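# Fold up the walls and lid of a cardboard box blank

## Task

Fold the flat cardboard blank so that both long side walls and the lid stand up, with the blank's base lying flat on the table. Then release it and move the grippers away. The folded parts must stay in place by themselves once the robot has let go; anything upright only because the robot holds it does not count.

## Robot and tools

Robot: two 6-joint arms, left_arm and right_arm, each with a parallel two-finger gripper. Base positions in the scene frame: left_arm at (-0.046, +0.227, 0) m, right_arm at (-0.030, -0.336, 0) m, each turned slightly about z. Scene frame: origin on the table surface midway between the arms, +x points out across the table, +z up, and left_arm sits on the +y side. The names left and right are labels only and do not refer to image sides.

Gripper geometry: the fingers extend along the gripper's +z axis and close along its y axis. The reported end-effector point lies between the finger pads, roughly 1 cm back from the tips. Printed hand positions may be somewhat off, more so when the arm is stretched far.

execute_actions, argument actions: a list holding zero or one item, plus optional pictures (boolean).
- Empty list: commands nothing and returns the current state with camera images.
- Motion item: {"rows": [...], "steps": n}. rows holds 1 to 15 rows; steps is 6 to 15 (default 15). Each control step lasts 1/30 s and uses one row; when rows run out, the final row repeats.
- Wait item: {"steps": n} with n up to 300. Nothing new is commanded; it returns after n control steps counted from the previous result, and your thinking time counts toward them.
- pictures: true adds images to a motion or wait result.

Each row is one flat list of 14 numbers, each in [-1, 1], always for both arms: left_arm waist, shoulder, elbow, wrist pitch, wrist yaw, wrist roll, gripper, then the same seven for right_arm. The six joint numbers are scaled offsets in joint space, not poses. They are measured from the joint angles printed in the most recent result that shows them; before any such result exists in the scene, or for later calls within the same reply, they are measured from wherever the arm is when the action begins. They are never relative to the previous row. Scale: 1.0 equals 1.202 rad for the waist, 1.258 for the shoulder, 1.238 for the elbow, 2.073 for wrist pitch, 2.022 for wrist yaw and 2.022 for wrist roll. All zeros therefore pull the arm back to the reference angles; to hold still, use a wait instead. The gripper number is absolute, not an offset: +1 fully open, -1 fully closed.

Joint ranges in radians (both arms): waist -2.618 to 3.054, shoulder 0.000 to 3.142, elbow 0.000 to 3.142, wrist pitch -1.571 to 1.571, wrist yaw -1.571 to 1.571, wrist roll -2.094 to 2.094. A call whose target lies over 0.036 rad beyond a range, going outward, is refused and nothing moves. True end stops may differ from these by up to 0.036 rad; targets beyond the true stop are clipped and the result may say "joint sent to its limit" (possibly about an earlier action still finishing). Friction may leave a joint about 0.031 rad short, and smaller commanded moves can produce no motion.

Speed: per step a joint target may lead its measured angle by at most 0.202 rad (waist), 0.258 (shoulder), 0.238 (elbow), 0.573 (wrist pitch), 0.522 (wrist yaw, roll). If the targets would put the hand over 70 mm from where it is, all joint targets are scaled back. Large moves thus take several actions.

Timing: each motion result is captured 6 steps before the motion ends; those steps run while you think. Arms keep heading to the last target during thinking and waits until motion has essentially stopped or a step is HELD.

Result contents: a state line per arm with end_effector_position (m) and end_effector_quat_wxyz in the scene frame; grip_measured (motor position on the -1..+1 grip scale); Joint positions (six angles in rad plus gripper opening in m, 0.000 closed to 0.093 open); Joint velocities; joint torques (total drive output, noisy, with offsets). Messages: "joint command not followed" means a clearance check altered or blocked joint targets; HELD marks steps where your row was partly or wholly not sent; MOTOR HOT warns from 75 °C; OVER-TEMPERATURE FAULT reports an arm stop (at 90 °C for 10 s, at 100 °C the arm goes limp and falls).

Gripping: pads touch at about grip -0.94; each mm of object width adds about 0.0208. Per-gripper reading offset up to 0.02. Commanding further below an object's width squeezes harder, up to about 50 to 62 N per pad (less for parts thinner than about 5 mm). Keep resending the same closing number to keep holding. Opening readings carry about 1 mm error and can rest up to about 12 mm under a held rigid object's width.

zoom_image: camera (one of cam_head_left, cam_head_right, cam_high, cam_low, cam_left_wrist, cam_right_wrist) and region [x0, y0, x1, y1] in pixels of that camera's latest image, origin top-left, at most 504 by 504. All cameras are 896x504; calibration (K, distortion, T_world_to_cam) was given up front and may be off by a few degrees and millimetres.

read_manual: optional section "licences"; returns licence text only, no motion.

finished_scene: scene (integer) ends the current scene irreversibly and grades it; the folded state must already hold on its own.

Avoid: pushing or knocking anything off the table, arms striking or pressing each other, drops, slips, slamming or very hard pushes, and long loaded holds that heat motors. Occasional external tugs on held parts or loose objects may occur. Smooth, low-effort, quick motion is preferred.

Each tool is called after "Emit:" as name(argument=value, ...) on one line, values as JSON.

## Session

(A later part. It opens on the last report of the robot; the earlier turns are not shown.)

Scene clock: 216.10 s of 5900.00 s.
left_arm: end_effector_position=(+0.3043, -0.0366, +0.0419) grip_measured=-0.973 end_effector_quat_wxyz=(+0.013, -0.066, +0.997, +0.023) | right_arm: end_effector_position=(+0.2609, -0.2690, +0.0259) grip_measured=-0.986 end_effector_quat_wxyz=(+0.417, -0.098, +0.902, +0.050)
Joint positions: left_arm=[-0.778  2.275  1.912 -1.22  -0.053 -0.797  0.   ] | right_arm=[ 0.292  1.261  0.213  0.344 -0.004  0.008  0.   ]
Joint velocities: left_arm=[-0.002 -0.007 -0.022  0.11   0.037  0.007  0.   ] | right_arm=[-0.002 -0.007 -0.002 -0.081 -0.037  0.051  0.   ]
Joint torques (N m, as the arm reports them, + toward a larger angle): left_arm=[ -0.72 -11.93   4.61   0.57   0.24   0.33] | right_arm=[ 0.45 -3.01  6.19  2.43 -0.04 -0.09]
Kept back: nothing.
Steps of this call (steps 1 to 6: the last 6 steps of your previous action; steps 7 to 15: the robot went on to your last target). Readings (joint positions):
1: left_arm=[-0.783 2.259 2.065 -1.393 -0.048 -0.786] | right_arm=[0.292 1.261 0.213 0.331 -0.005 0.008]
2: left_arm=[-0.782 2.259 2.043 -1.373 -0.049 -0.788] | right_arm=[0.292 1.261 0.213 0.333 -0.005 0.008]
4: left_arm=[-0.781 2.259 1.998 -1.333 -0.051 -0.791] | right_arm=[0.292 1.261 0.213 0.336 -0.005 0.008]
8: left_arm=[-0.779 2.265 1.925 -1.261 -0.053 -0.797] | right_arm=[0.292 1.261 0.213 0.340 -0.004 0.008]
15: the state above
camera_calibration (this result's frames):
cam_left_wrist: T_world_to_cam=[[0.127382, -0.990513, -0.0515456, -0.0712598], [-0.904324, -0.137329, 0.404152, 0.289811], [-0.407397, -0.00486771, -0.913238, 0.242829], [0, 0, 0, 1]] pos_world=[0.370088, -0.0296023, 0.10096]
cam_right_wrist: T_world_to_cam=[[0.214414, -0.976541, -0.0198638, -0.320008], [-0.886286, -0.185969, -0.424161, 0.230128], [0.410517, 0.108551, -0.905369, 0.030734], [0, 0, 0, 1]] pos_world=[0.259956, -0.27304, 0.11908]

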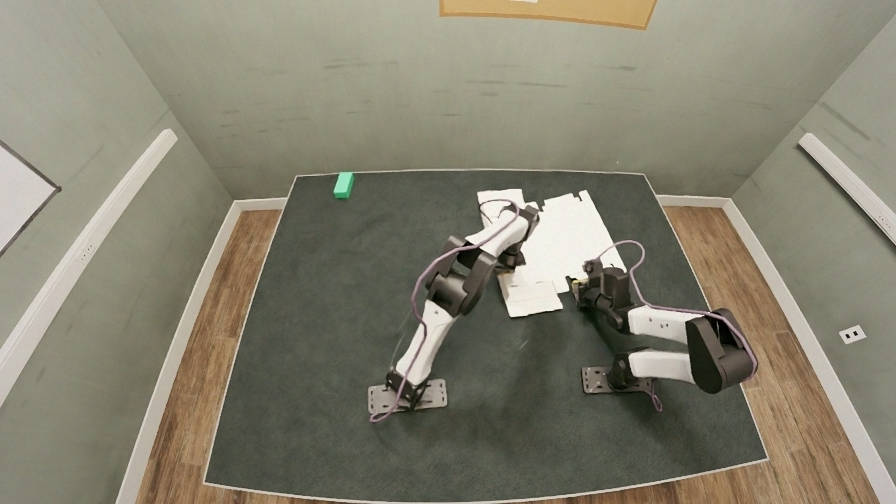

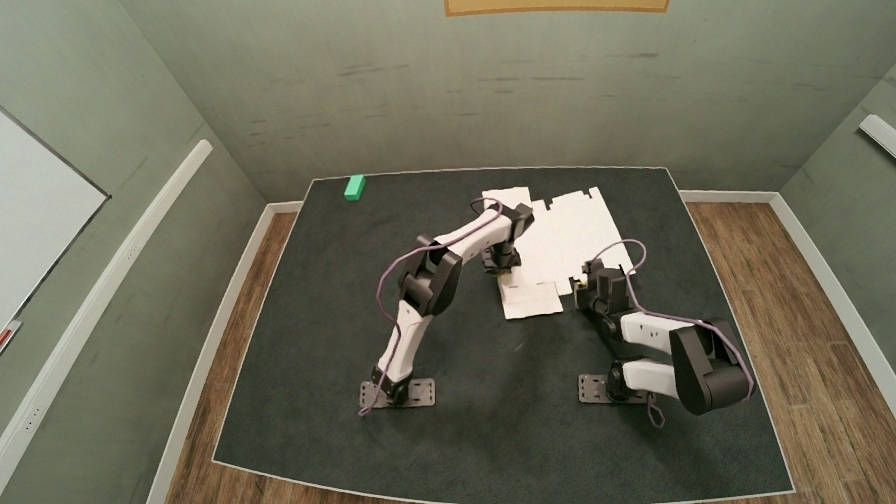

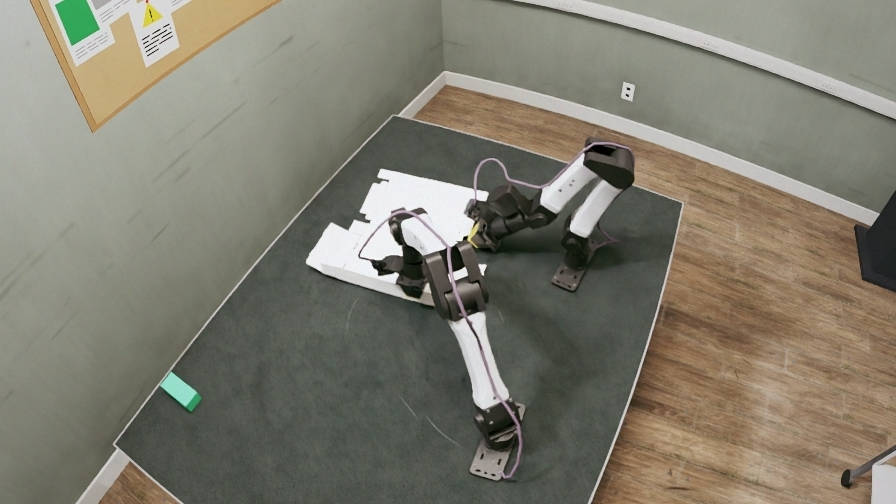

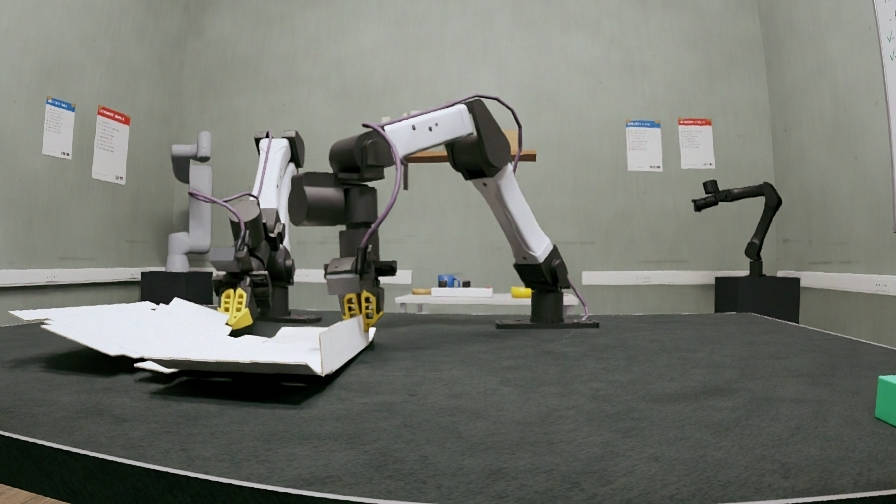

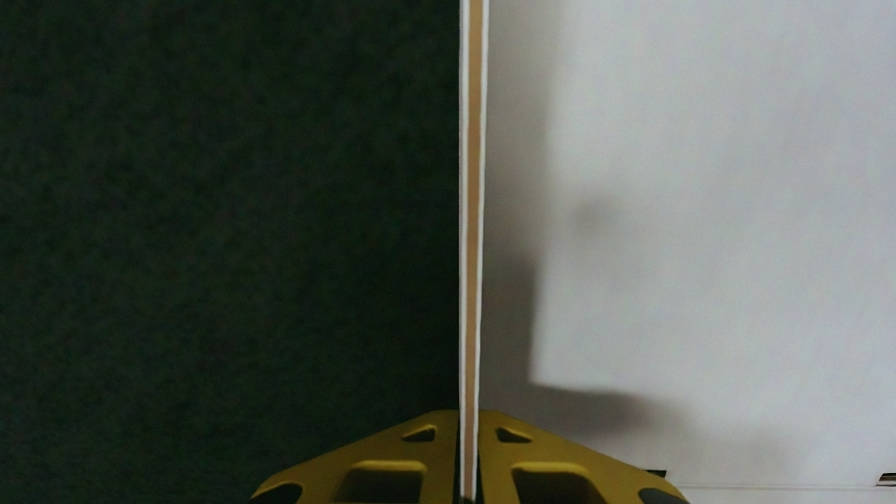

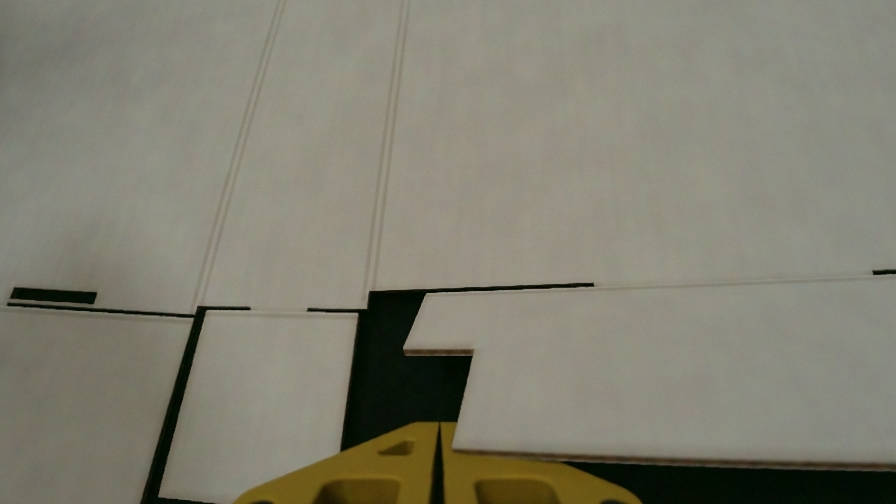

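Emit:
execute_actions(actions=[{"rows": [[0,0.001,-0.01,0.006,0,0,-1,-0.002,0.003,0,0.012,0,0,-1],[0,0.001,-0.02,0.012,0,0,-1,-0.004,0.003,0,0.024,0,0,-1],[0,0.002,-0.03,0.019,0,0,-1,-0.006,0.003,0,0.036,0,0,-1],[0,0.002,-0.04,0.025,0,0,-1,-0.008,0.003,0,0.048,0,0,-1],[0,0.002,-0.05,0.031,0,0,-1,-0.010,0.003,0,0.060,0,0,-1],[0,0.002,-0.061,0.038,0,0,-1,-0.012,0.003,0,0.072,0,0,-1],[0,0.002,-0.061,0.038,0,0,-1,-0.014,0.003,0,0.084,0,0,-1],[0,0.002,-0.061,0.038,0,0,-1,-0.016,0.003,0,0.096,0,0,-1],[0,0.002,-0.061,0.038,0,0,-1,-0.018,0.003,0,0.108,0,0,-1],[0,0.002,-0.061,0.038,0,0,-1,-0.020,0.003,0,0.120,0,0,-1],[0,0.002,-0.061,0.038,0,0,-1,-0.022,0.003,0,0.132,0,0,-1],[0,0.002,-0.061,0.038,0,0,-1,-0.024,0.003,0,0.144,0,0,-1],[0,0.002,-0.061,0.038,0,0,-1,-0.025,0.003,0,0.155,0,0,-1]], "steps": 15}])

Emit:
execute_actions(actions=[{"steps": 12}], pictures=true)

Scene clock: 218.43 s of 5900.00 s.
left_arm: end_effector_position=(+0.3059, -0.0363, +0.0360) grip_measured=-0.973 end_effector_quat_wxyz=(+0.020, -0.077, +0.997, +0.019) | right_arm: end_effector_position=(+0.2750, -0.2690, +0.0437) grip_measured=-0.986 end_effector_quat_wxyz=(+0.459, -0.092, +0.882, +0.053)
Joint positions: left_arm=[-0.776  2.268  1.878 -1.178 -0.055 -0.817  0.   ] | right_arm=[ 0.283  1.261  0.213  0.437 -0.003  0.008  0.   ]
Joint velocities: left_arm=[-0.032 -0.027 -0.051  0.037  0.022 -0.081  0.   ] | right_arm=[-0.051  0.007 -0.007  0.52   0.037  0.007  0.   ]
Joint torques (N m, as the arm reports them, + toward a larger angle): left_arm=[  0.07 -11.41   2.99   0.78   0.01   0.29] | right_arm=[-0.2  -3.23  6.22  2.62  0.01 -0.08]
Steps of this call (steps 1 to 15: the robot went on to your last target; steps 16 to 61: nothing new was sent; steps 62 to 70: the first 9 steps of this action). Readings (joint positions):
62: left_arm=[-0.778 2.275 1.912 -1.213 -0.053 -0.798] | right_arm=[0.292 1.261 0.213 0.347 -0.004 0.008]
63: left_arm=[-0.778 2.275 1.912 -1.213 -0.054 -0.801] | right_arm=[0.292 1.261 0.213 0.348 -0.003 0.008]
65: left_arm=[-0.778 2.275 1.903 -1.203 -0.055 -0.806] | right_arm=[0.292 1.261 0.213 0.359 -0.003 0.008]
69: left_arm=[-0.776 2.269 1.880 -1.180 -0.055 -0.816] | right_arm=[0.284 1.261 0.213 0.418 -0.003 0.008]
70: the state above

Scene clock: 218.83 s of 5900.00 s.
left_arm: end_effector_position=(+0.3064, -0.0349, +0.0356) grip_measured=-0.973 end_effector_quat_wxyz=(+0.019, -0.092, +0.995, +0.019) | right_arm: end_effector_position=(+0.2930, -0.2650, +0.0748) grip_measured=-0.986 end_effector_quat_wxyz=(+0.523, -0.089, +0.845, +0.064)
Joint positions: left_arm=[-0.773  2.267  1.875 -1.177 -0.053 -0.844  0.   ] | right_arm=[ 0.275  1.261  0.213  0.586 -0.018  0.008  0.   ]
Joint velocities: left_arm=[ 0.007 -0.007  0.017  0.007  0.007 -0.125  0.   ] | right_arm=[-0.007  0.002  0.012 -0.007 -0.081 -0.081  0.   ]
Joint torques (N m, as the arm reports them, + toward a larger angle): left_arm=[ -0.52 -11.45   3.     0.81  -0.04   0.48] | right_arm=[-0.63 -3.31  6.36  2.94  0.17 -0.09]
Kept back: nothing.
Steps of this call (steps 1 to 6: the last 6 steps of your previous action; steps 7 to 12: the robot went on to your last target). Readings (joint positions):
1: left_arm=[-0.776 2.267 1.877 -1.177 -0.055 -0.819] | right_arm=[0.281 1.261 0.213 0.457 -0.003 0.008]
2: left_arm=[-0.776 2.267 1.877 -1.177 -0.055 -0.821] | right_arm=[0.279 1.261 0.213 0.477 -0.003 0.008]
4: left_arm=[-0.775 2.267 1.876 -1.177 -0.055 -0.828] | right_arm=[0.276 1.261 0.213 0.517 -0.006 0.008]
8: left_arm=[-0.773 2.267 1.875 -1.177 -0.053 -0.840] | right_arm=[0.275 1.261 0.213 0.569 -0.013 0.008]
12: the state above
camera_calibration (this result's frames):
cam_left_wrist: T_world_to_cam=[[0.17986, -0.982839, -0.0409704, -0.0863342], [-0.901056, -0.181317, 0.393983, 0.292309], [-0.39465, -0.0339451, -0.918204, 0.233187], [0, 0, 0, 1]] pos_world=[0.370942, -0.0239364, 0.0954109]
cam_right_wrist: T_world_to_cam=[[0.214847, -0.976273, -0.0270606, -0.32157], [-0.762791, -0.150434, -0.628904, 0.268636], [0.609911, 0.15576, -0.777012, 0.00590377], [0, 0, 0, 1]] pos_world=[0.270401, -0.274448, 0.164832]

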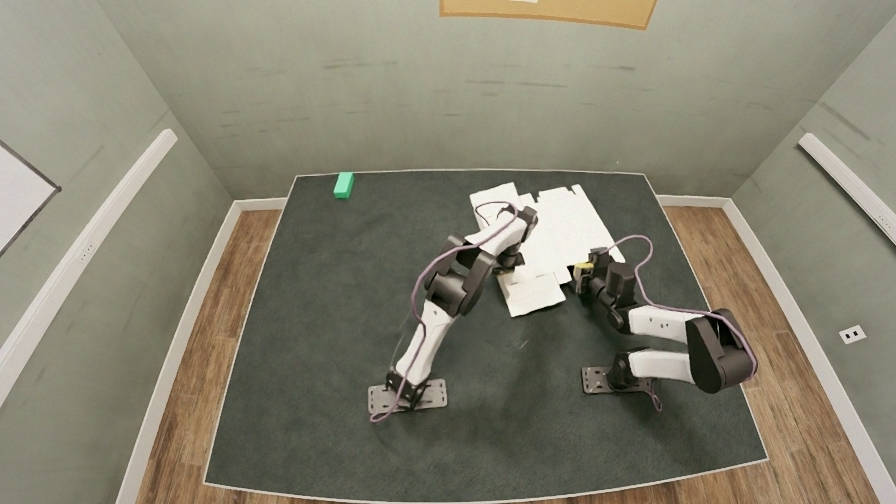

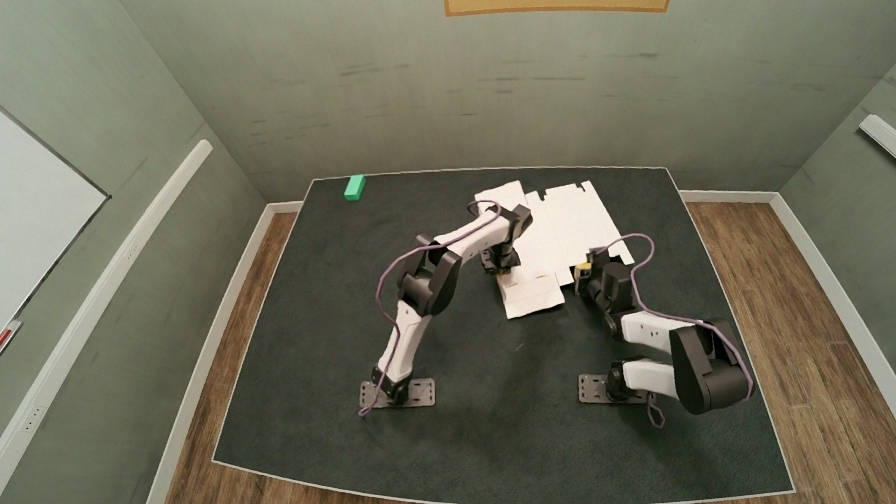

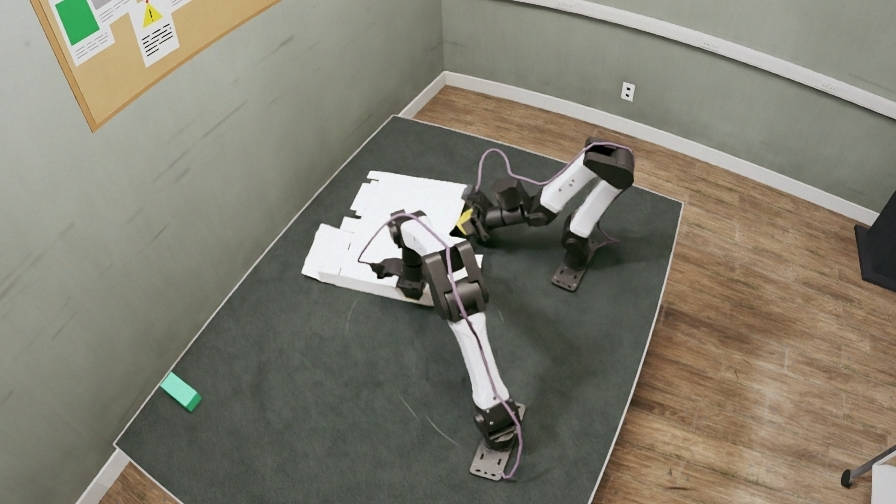

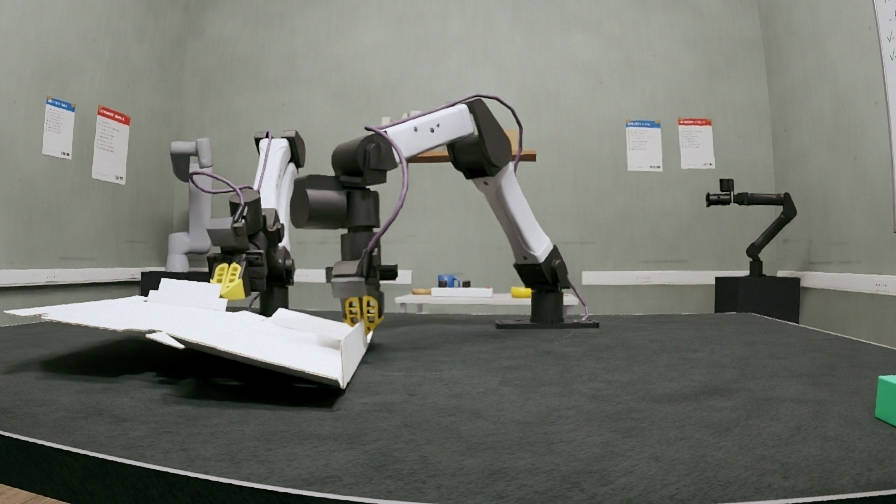

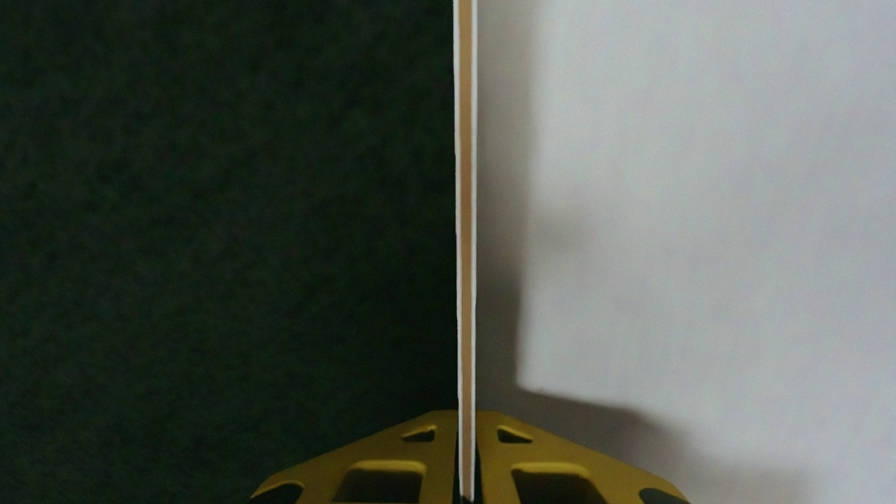

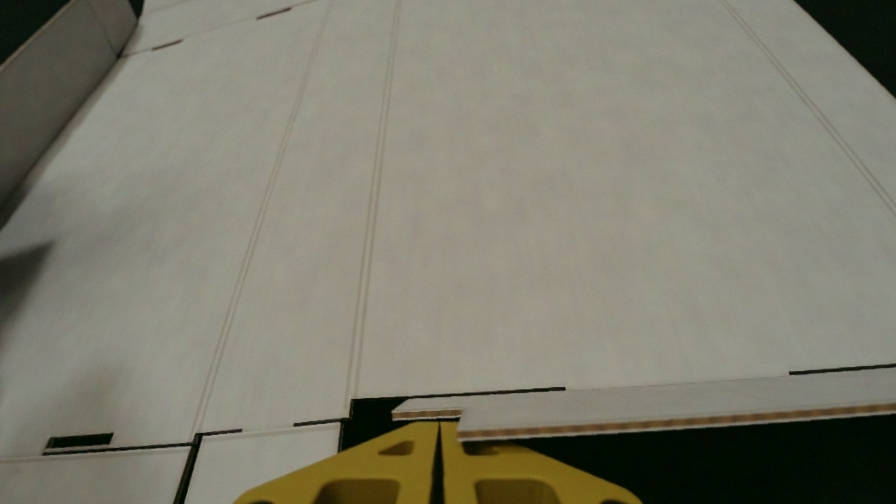

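Emit:
execute_actions(actions=[{"rows": [[0,0,0,0,0,0,-0.5,0,0.003,0,0.004,0,0,-1],[0,0,0,0,0,0,-0.5,0,0.003,0,0.004,0,0,-1],[0,0,0,0,0,0,-0.5,0,0.003,0,0.004,0,0,-1],[0,0,0,0,0,0,-0.5,0,0.003,0,0.004,0,0,-1],[0,0,0,0,0,0,-0.5,0,0.003,0,0.004,0,0,-1],[0,0,0.02,-0.012,0,0,-0.5,0,0.003,0,0.004,0,0,-1],[0,0,0.04,-0.024,0,0,-0.5,0,0.003,0,0.004,0,0,-1],[0,0,0.06,-0.036,0,0,-0.5,0,0.003,0,0.004,0,0,-1],[0,0,0.08,-0.048,0,0,-0.5,0,0.003,0,0.004,0,0,-1],[0,0,0.10,-0.06,0,0,-0.5,0,0.003,0,0.004,0,0,-1],[0,0,0.12,-0.072,0,0,-0.5,0,0.003,0,0.004,0,0,-1],[0,0,0.14,-0.084,0,0,-0.5,0,0.003,0,0.004,0,0,-1],[0,0,0.16,-0.096,0,0,-0.5,0,0.003,0,0.004,0,0,-1],[0,0,0.175,-0.105,0,0,-0.5,0,0.003,0,0.004,0,0,-1]], "steps": 15}])

Emit:
execute_actions(actions=[{"steps": 8}], pictures=true)

Scene clock: 220.77 s of 5900.00 s.
left_arm: end_effector_position=(+0.3071, -0.0351, +0.0437) grip_measured=-0.503 end_effector_quat_wxyz=(+0.019, -0.094, +0.995, +0.020) | right_arm: end_effector_position=(+0.2930, -0.2648, +0.0750) grip_measured=-0.986 end_effector_quat_wxyz=(+0.523, -0.089, +0.845, +0.064)
Joint positions: left_arm=[-0.772  2.267  1.908 -1.211 -0.054 -0.848  0.021] | right_arm=[ 0.275  1.261  0.213  0.587 -0.019  0.008  0.   ]
Joint velocities: left_arm=[ 0.012 -0.002  0.569 -0.432 -0.095 -0.007 -0.001] | right_arm=[ 0.002 -0.002  0.012  0.007 -0.037 -0.007  0.   ]
Joint torques (N m, as the arm reports them, + toward a larger angle): left_arm=[  0.08 -12.28   8.2    0.41  -0.03  -0.02] | right_arm=[ 0.41 -3.31  6.31  2.29  0.02 -0.09]
Steps of this call (steps 1 to 30: the robot went on to your last target; steps 31 to 49: nothing new was sent; steps 50 to 58: the first 9 steps of this action). Readings (joint positions):
50: left_arm=[-0.772 2.267 1.875 -1.177 -0.054 -0.848] | right_arm=[0.275 1.261 0.213 0.590 -0.020 0.008]
51: left_arm=[-0.772 2.267 1.875 -1.177 -0.054 -0.848] | right_arm=[0.275 1.261 0.213 0.587 -0.019 0.008]
53: left_arm=[-0.772 2.267 1.875 -1.177 -0.054 -0.848] | right_arm=[0.275 1.261 0.213 0.587 -0.019 0.008]
57: left_arm=[-0.772 2.267 1.890 -1.196 -0.054 -0.848] | right_arm=[0.275 1.261 0.213 0.587 -0.019 0.008]
58: the state above

Scene clock: 221.03 s of 5900.00 s.
left_arm: end_effector_position=(+0.3181, -0.0436, +0.0860) grip_measured=-0.503 end_effector_quat_wxyz=(+0.037, -0.095, +0.995, +0.002) | right_arm: end_effector_position=(+0.2930, -0.2648, +0.0750) grip_measured=-0.986 end_effector_quat_wxyz=(+0.523, -0.089, +0.845, +0.064)
Joint positions: left_arm=[-0.772  2.267  2.074 -1.327 -0.054 -0.848  0.021] | right_arm=[ 0.275  1.261  0.213  0.587 -0.019  0.008  0.   ]
Joint velocities: left_arm=[ 0.012 -0.012  0.085 -0.198 -0.007 -0.066 -0.   ] | right_arm=[-0.007 -0.012  0.022 -0.007 -0.022 -0.007  0.   ]
Joint torques (N m, as the arm reports them, + toward a larger angle): left_arm=[  0.14 -12.43   6.75   0.1   -0.05   0.01] | right_arm=[ 0.41 -3.31  6.37  2.3   0.02 -0.08]
Kept back: nothing.
Steps of this call (steps 1 to 6: the last 6 steps of your previous action; steps 7 to 8: the robot went on to your last target). Readings (joint positions):
1: left_arm=[-0.772 2.267 1.931 -1.227 -0.054 -0.848] | right_arm=[0.275 1.261 0.213 0.587 -0.019 0.008]
2: left_arm=[-0.772 2.267 1.957 -1.243 -0.054 -0.848] | right_arm=[0.275 1.261 0.213 0.587 -0.019 0.008]
4: left_arm=[-0.772 2.267 2.011 -1.277 -0.054 -0.848] | right_arm=[0.275 1.261 0.213 0.587 -0.019 0.008]
8: the state above
camera_calibration (this result's frames):
cam_left_wrist: T_world_to_cam=[[0.185271, -0.982679, -0.00420805, -0.0998415], [-0.915299, -0.174122, 0.363194, 0.288949], [-0.357635, -0.0634375, -0.931704, 0.271903], [0, 0, 0, 1]] pos_world=[0.380214, -0.0305508, 0.147968]
cam_right_wrist: T_world_to_cam=[[0.215865, -0.976034, -0.0275612, -0.321572], [-0.762232, -0.150804, -0.629492, 0.268584], [0.610249, 0.156893, -0.776518, 0.00614254], [0, 0, 0, 1]] pos_world=[0.270391, -0.274325, 0.164978]

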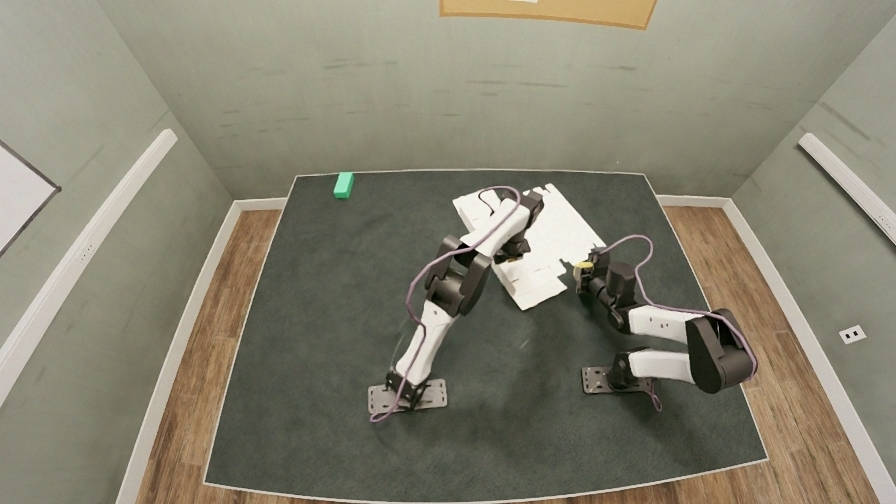

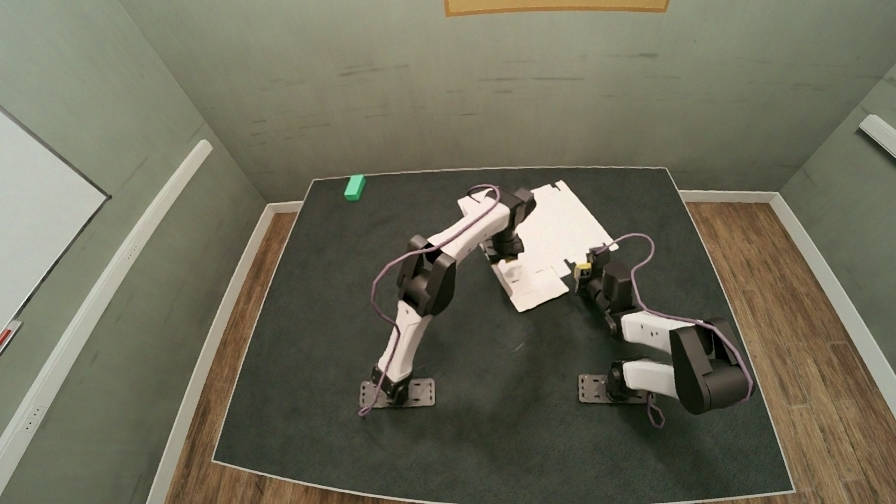

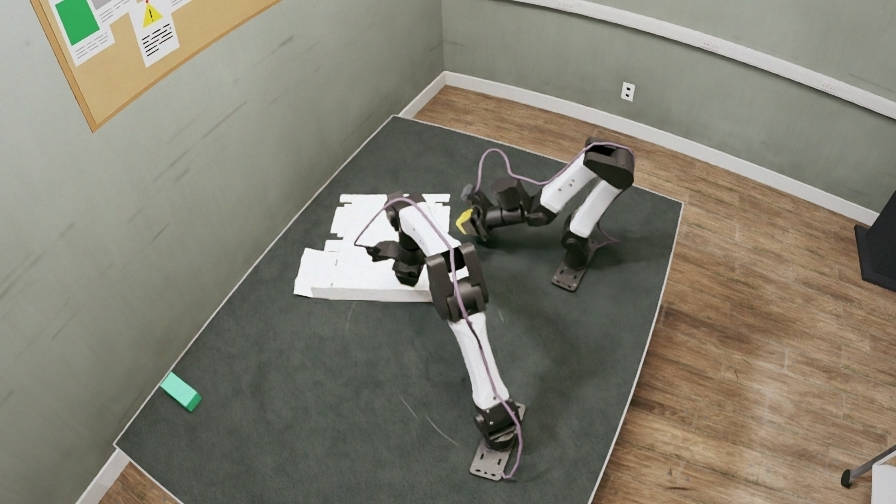

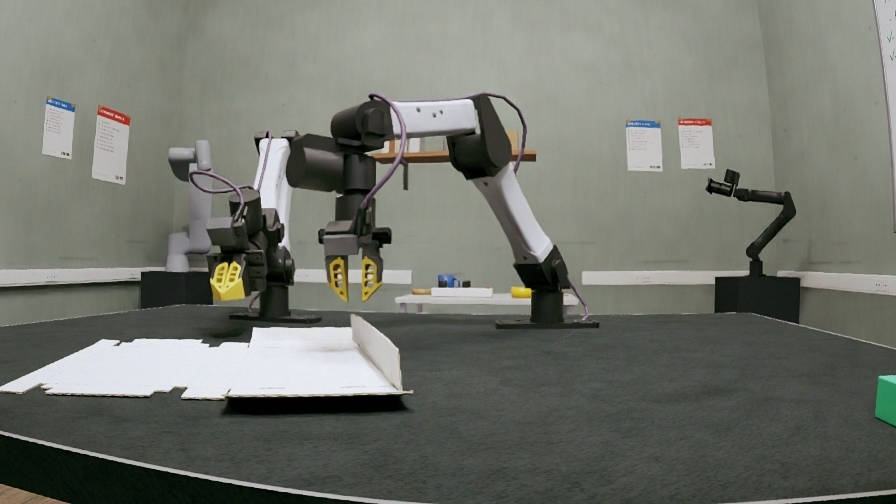

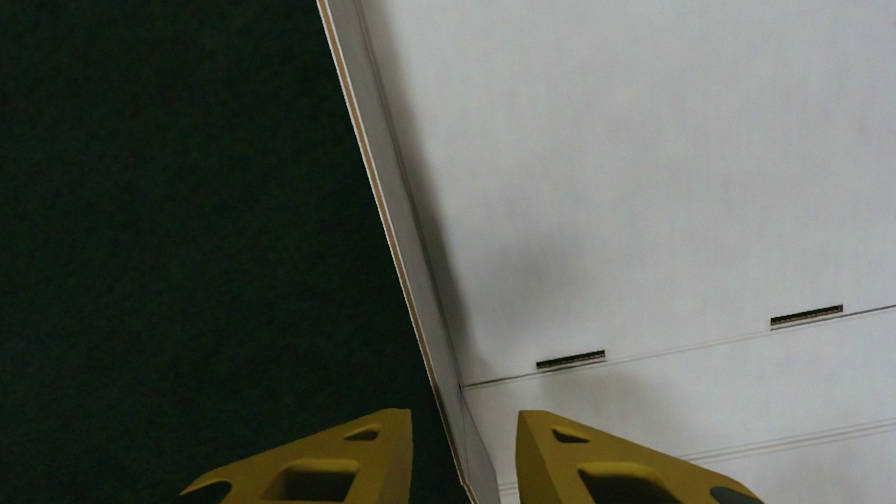

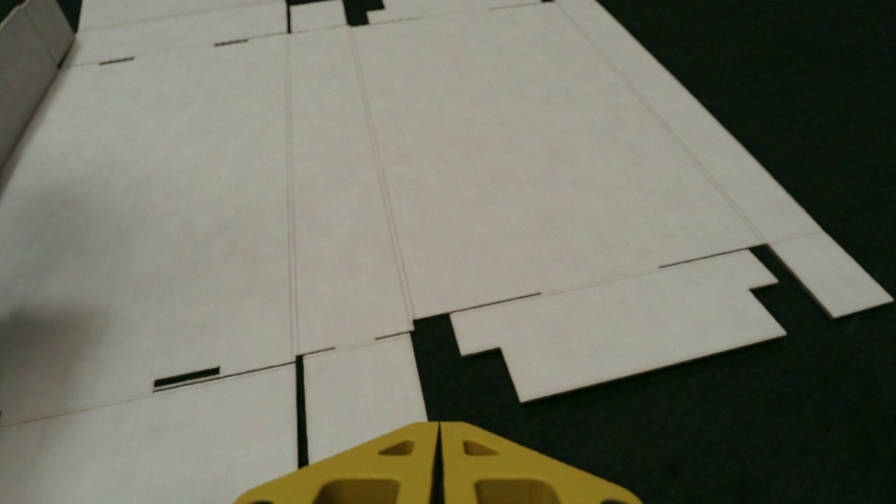

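Emit:
execute_actions(actions=[])

Scene clock: 222.63 s of 5900.00 s.
left_arm: end_effector_position=(+0.3088, -0.0364, +0.0859) grip_measured=-0.503 end_effector_quat_wxyz=(+0.019, -0.094, +0.995, +0.019) | right_arm: end_effector_position=(+0.2930, -0.2648, +0.0750) grip_measured=-0.986 end_effector_quat_wxyz=(+0.523, -0.089, +0.845, +0.064)
Joint positions: left_arm=[-0.772  2.267  2.075 -1.376 -0.054 -0.848  0.021] | right_arm=[ 0.275  1.261  0.213  0.587 -0.019  0.008  0.   ]
Joint velocities: left_arm=[ 0.037  0.012  0.007  0.007  0.037  0.022 -0.001] | right_arm=[-0.007 -0.017 -0.012  0.007  0.007 -0.037  0.   ]
Joint torques (N m, as the arm reports them, + toward a larger angle): left_arm=[  0.11 -12.31   7.22   0.16  -0.06   0.03] | right_arm=[ 0.39 -3.32  6.37  2.29  0.02 -0.09]
Kept back: nothing.
Steps of this call (steps 1 to 30: the robot went on to your last target; steps 31 to 48: nothing new was sent). Readings (joint positions):
1: left_arm=[-0.772 2.267 2.075 -1.334 -0.054 -0.848] | right_arm=[0.275 1.261 0.213 0.587 -0.019 0.008]
2: left_arm=[-0.772 2.267 2.075 -1.343 -0.054 -0.848] | right_arm=[0.275 1.261 0.213 0.587 -0.019 0.008]
4: left_arm=[-0.772 2.267 2.075 -1.357 -0.054 -0.848] | right_arm=[0.275 1.261 0.213 0.587 -0.019 0.008]
8: left_arm=[-0.772 2.267 2.075 -1.369 -0.054 -0.848] | right_arm=[0.275 1.261 0.213 0.587 -0.019 0.008]
48: the state above
All arms were judged still, so your last target was given up. Only a new action makes them travel on or press farther. Fingers that are still opening or closing keep moving.
camera_calibration (this result's frames):
cam_left_wrist: T_world_to_cam=[[0.184403, -0.982006, -0.0407349, -0.0875605], [-0.900707, -0.185433, 0.392864, 0.274234], [-0.393348, -0.0357551, -0.918694, 0.279821], [0, 0, 0, 1]] pos_world=[0.373218, -0.0251278, 0.145767]
cam_right_wrist: T_world_to_cam=[[0.215865, -0.976034, -0.0275612, -0.321572], [-0.762232, -0.150804, -0.629492, 0.268584], [0.610249, 0.156893, -0.776518, 0.00614254], [0, 0, 0, 1]] pos_world=[0.270391, -0.274325, 0.164978]

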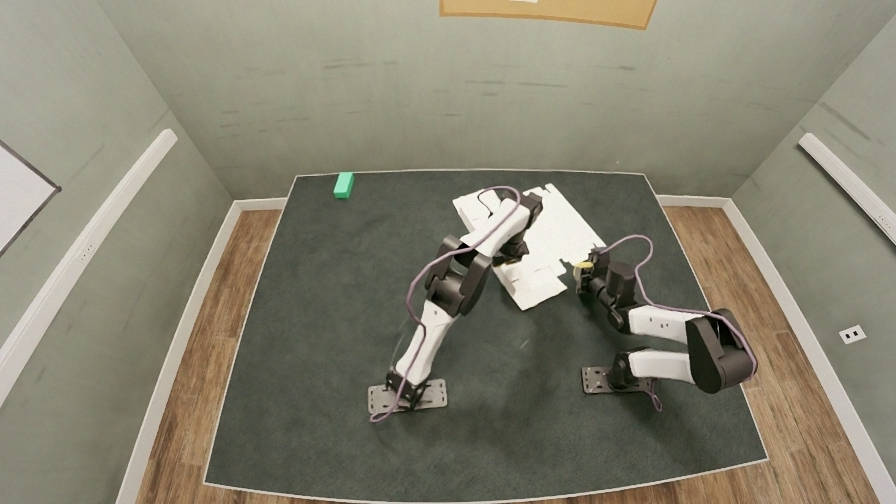

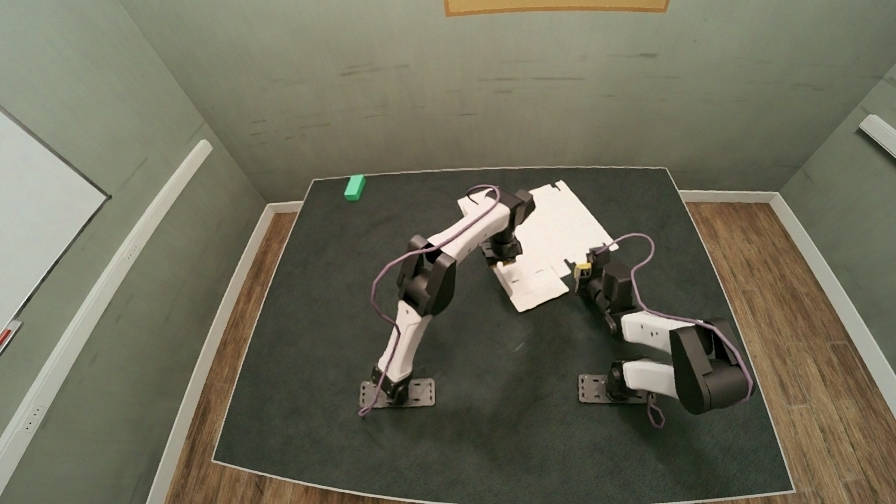

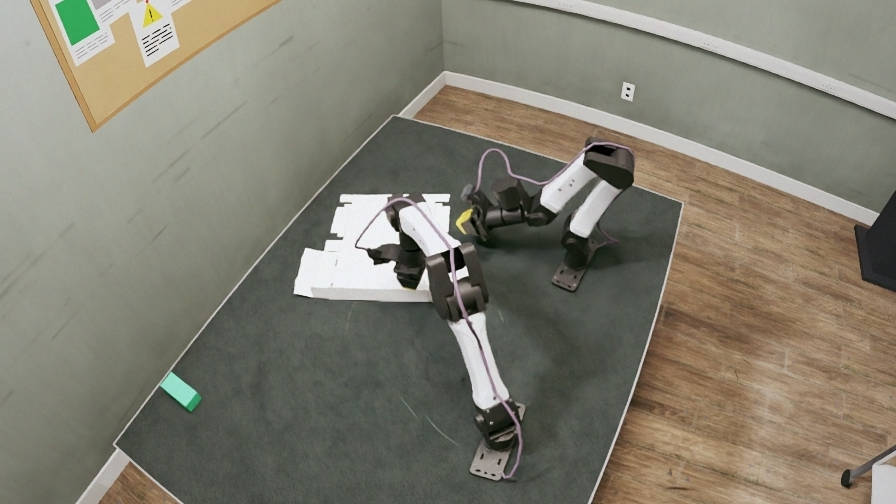

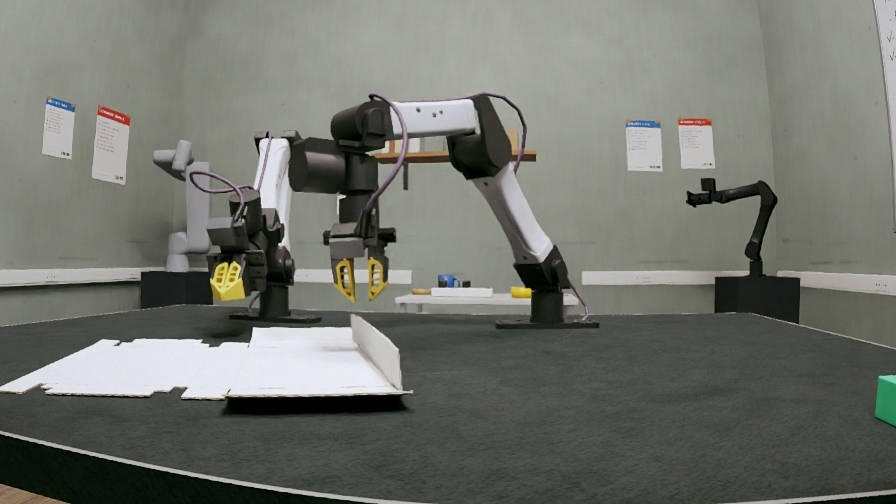

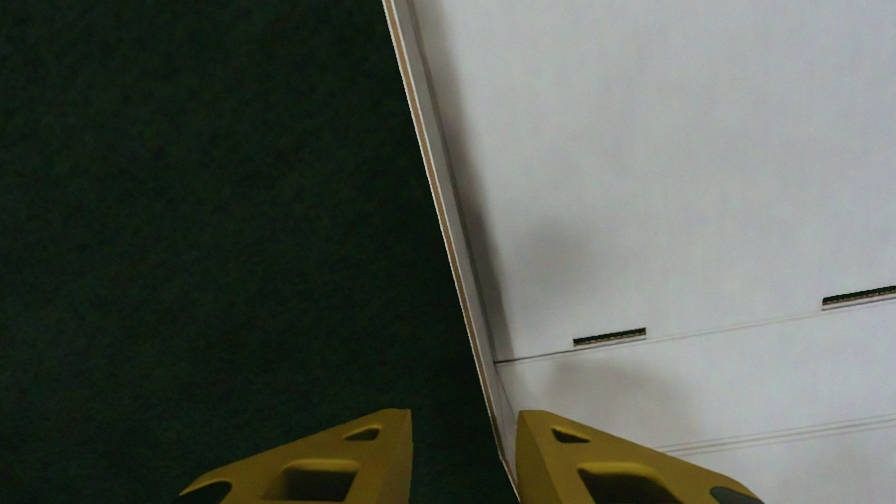

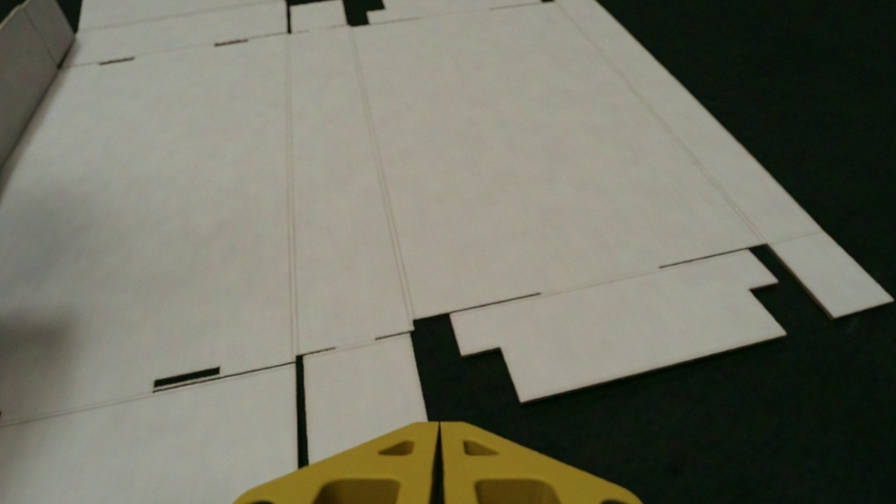

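Emit:
execute_actions(actions=[{"rows": [[0.088,0.114,0.200,-0.052,0.027,-0.077,0.0, 0,0,0,0,0,0,-1]], "steps": 15}])

Emit:
execute_actions(actions=[{"steps": 8}])

Scene clock: 244.00 s of 5900.00 s.
left_arm: end_effector_position=(+0.3591, -0.0087, +0.0845) grip_measured=-0.003 end_effector_quat_wxyz=(+0.014, -0.220, +0.975, +0.001) | right_arm: end_effector_position=(+0.2930, -0.2648, +0.0750) grip_measured=-0.986 end_effector_quat_wxyz=(+0.523, -0.089, +0.845, +0.064)
Joint positions: left_arm=[-0.647  2.399  2.297 -1.45  -0.021 -0.978  0.045] | right_arm=[ 0.275  1.261  0.213  0.587 -0.019  0.008  0.   ]
Joint velocities: left_arm=[-0.007  0.012  0.002 -0.081 -0.022 -0.168 -0.   ] | right_arm=[-0.007 -0.002  0.002  0.007  0.081 -0.007  0.   ]
Joint torques (N m, as the arm reports them, + toward a larger angle): left_arm=[ -1.64 -12.36   7.9    0.24   0.2   -0.1 ] | right_arm=[ 0.4  -3.69  6.36  2.2   0.01 -0.08]
Steps of this call (steps 1 to 90: nothing new was sent; then 18.07 s passed at rest; steps 91 to 99: the first 9 steps of this action). Readings (joint positions):
91: left_arm=[-0.763 2.294 2.128 -1.415 -0.042 -0.872] | right_arm=[0.275 1.261 0.213 0.587 -0.019 0.008]
92: left_arm=[-0.748 2.332 2.203 -1.435 -0.030 -0.898] | right_arm=[0.275 1.261 0.213 0.587 -0.019 0.008]
94: left_arm=[-0.705 2.377 2.281 -1.432 -0.021 -0.933] | right_arm=[0.275 1.261 0.213 0.587 -0.019 0.008]
98: left_arm=[-0.649 2.398 2.297 -1.446 -0.021 -0.973] | right_arm=[0.275 1.261 0.213 0.587 -0.019 0.008]
99: the state above

Scene clock: 244.27 s of 5900.00 s.
left_arm: end_effector_position=(+0.3518, -0.0145, +0.0844) grip_measured=-0.003 end_effector_quat_wxyz=(+0.006, -0.221, +0.975, +0.002) | right_arm: end_effector_position=(+0.2930, -0.2648, +0.0750) grip_measured=-0.986 end_effector_quat_wxyz=(+0.523, -0.089, +0.845, +0.064)
Joint positions: left_arm=[-0.663  2.399  2.297 -1.464 -0.012 -0.995  0.045] | right_arm=[ 0.275  1.261  0.213  0.587 -0.019  0.008  0.   ]
Joint velocities: left_arm=[-0.007 -0.002 -0.012 -0.11   0.051 -0.022  0.   ] | right_arm=[ 0.002  0.002 -0.007 -0.037 -0.051  0.022  0.   ]
Joint torques (N m, as the arm reports them, + toward a larger angle): left_arm=[ -0.14 -12.2    7.73   0.17   0.1   -0.08] | right_arm=[ 0.41 -3.65  6.34  2.22  0.   -0.09]
Kept back: nothing.
Steps of this call (steps 1 to 6: the last 6 steps of your previous action; steps 7 to 8: the robot went on to your last target). Readings (joint positions):
1: left_arm=[-0.649 2.399 2.297 -1.454 -0.020 -0.982] | right_arm=[0.275 1.261 0.213 0.587 -0.019 0.008]
2: left_arm=[-0.652 2.399 2.297 -1.457 -0.018 -0.986] | right_arm=[0.275 1.261 0.213 0.587 -0.019 0.008]
4: left_arm=[-0.658 2.399 2.297 -1.460 -0.015 -0.990] | right_arm=[0.275 1.261 0.213 0.587 -0.019 0.008]
8: the state above

Emit:
execute_actions(actions=[{"rows": [[0,0,-0.05,0.03,0,0,0.0, 0,0,0,0,0,0,-1],[0,0,-0.09,0.05,0,0,0.0, 0,0,0,0,0,0,-1],[0,0,-0.13,0.07,0,0,0.0, 0,0,0,0,0,0,-1],[0,0,-0.174,0.094,0.006,-0.004,0.0, 0,0,0,0,0,0,-1]], "steps": 15, "pictures": true}])



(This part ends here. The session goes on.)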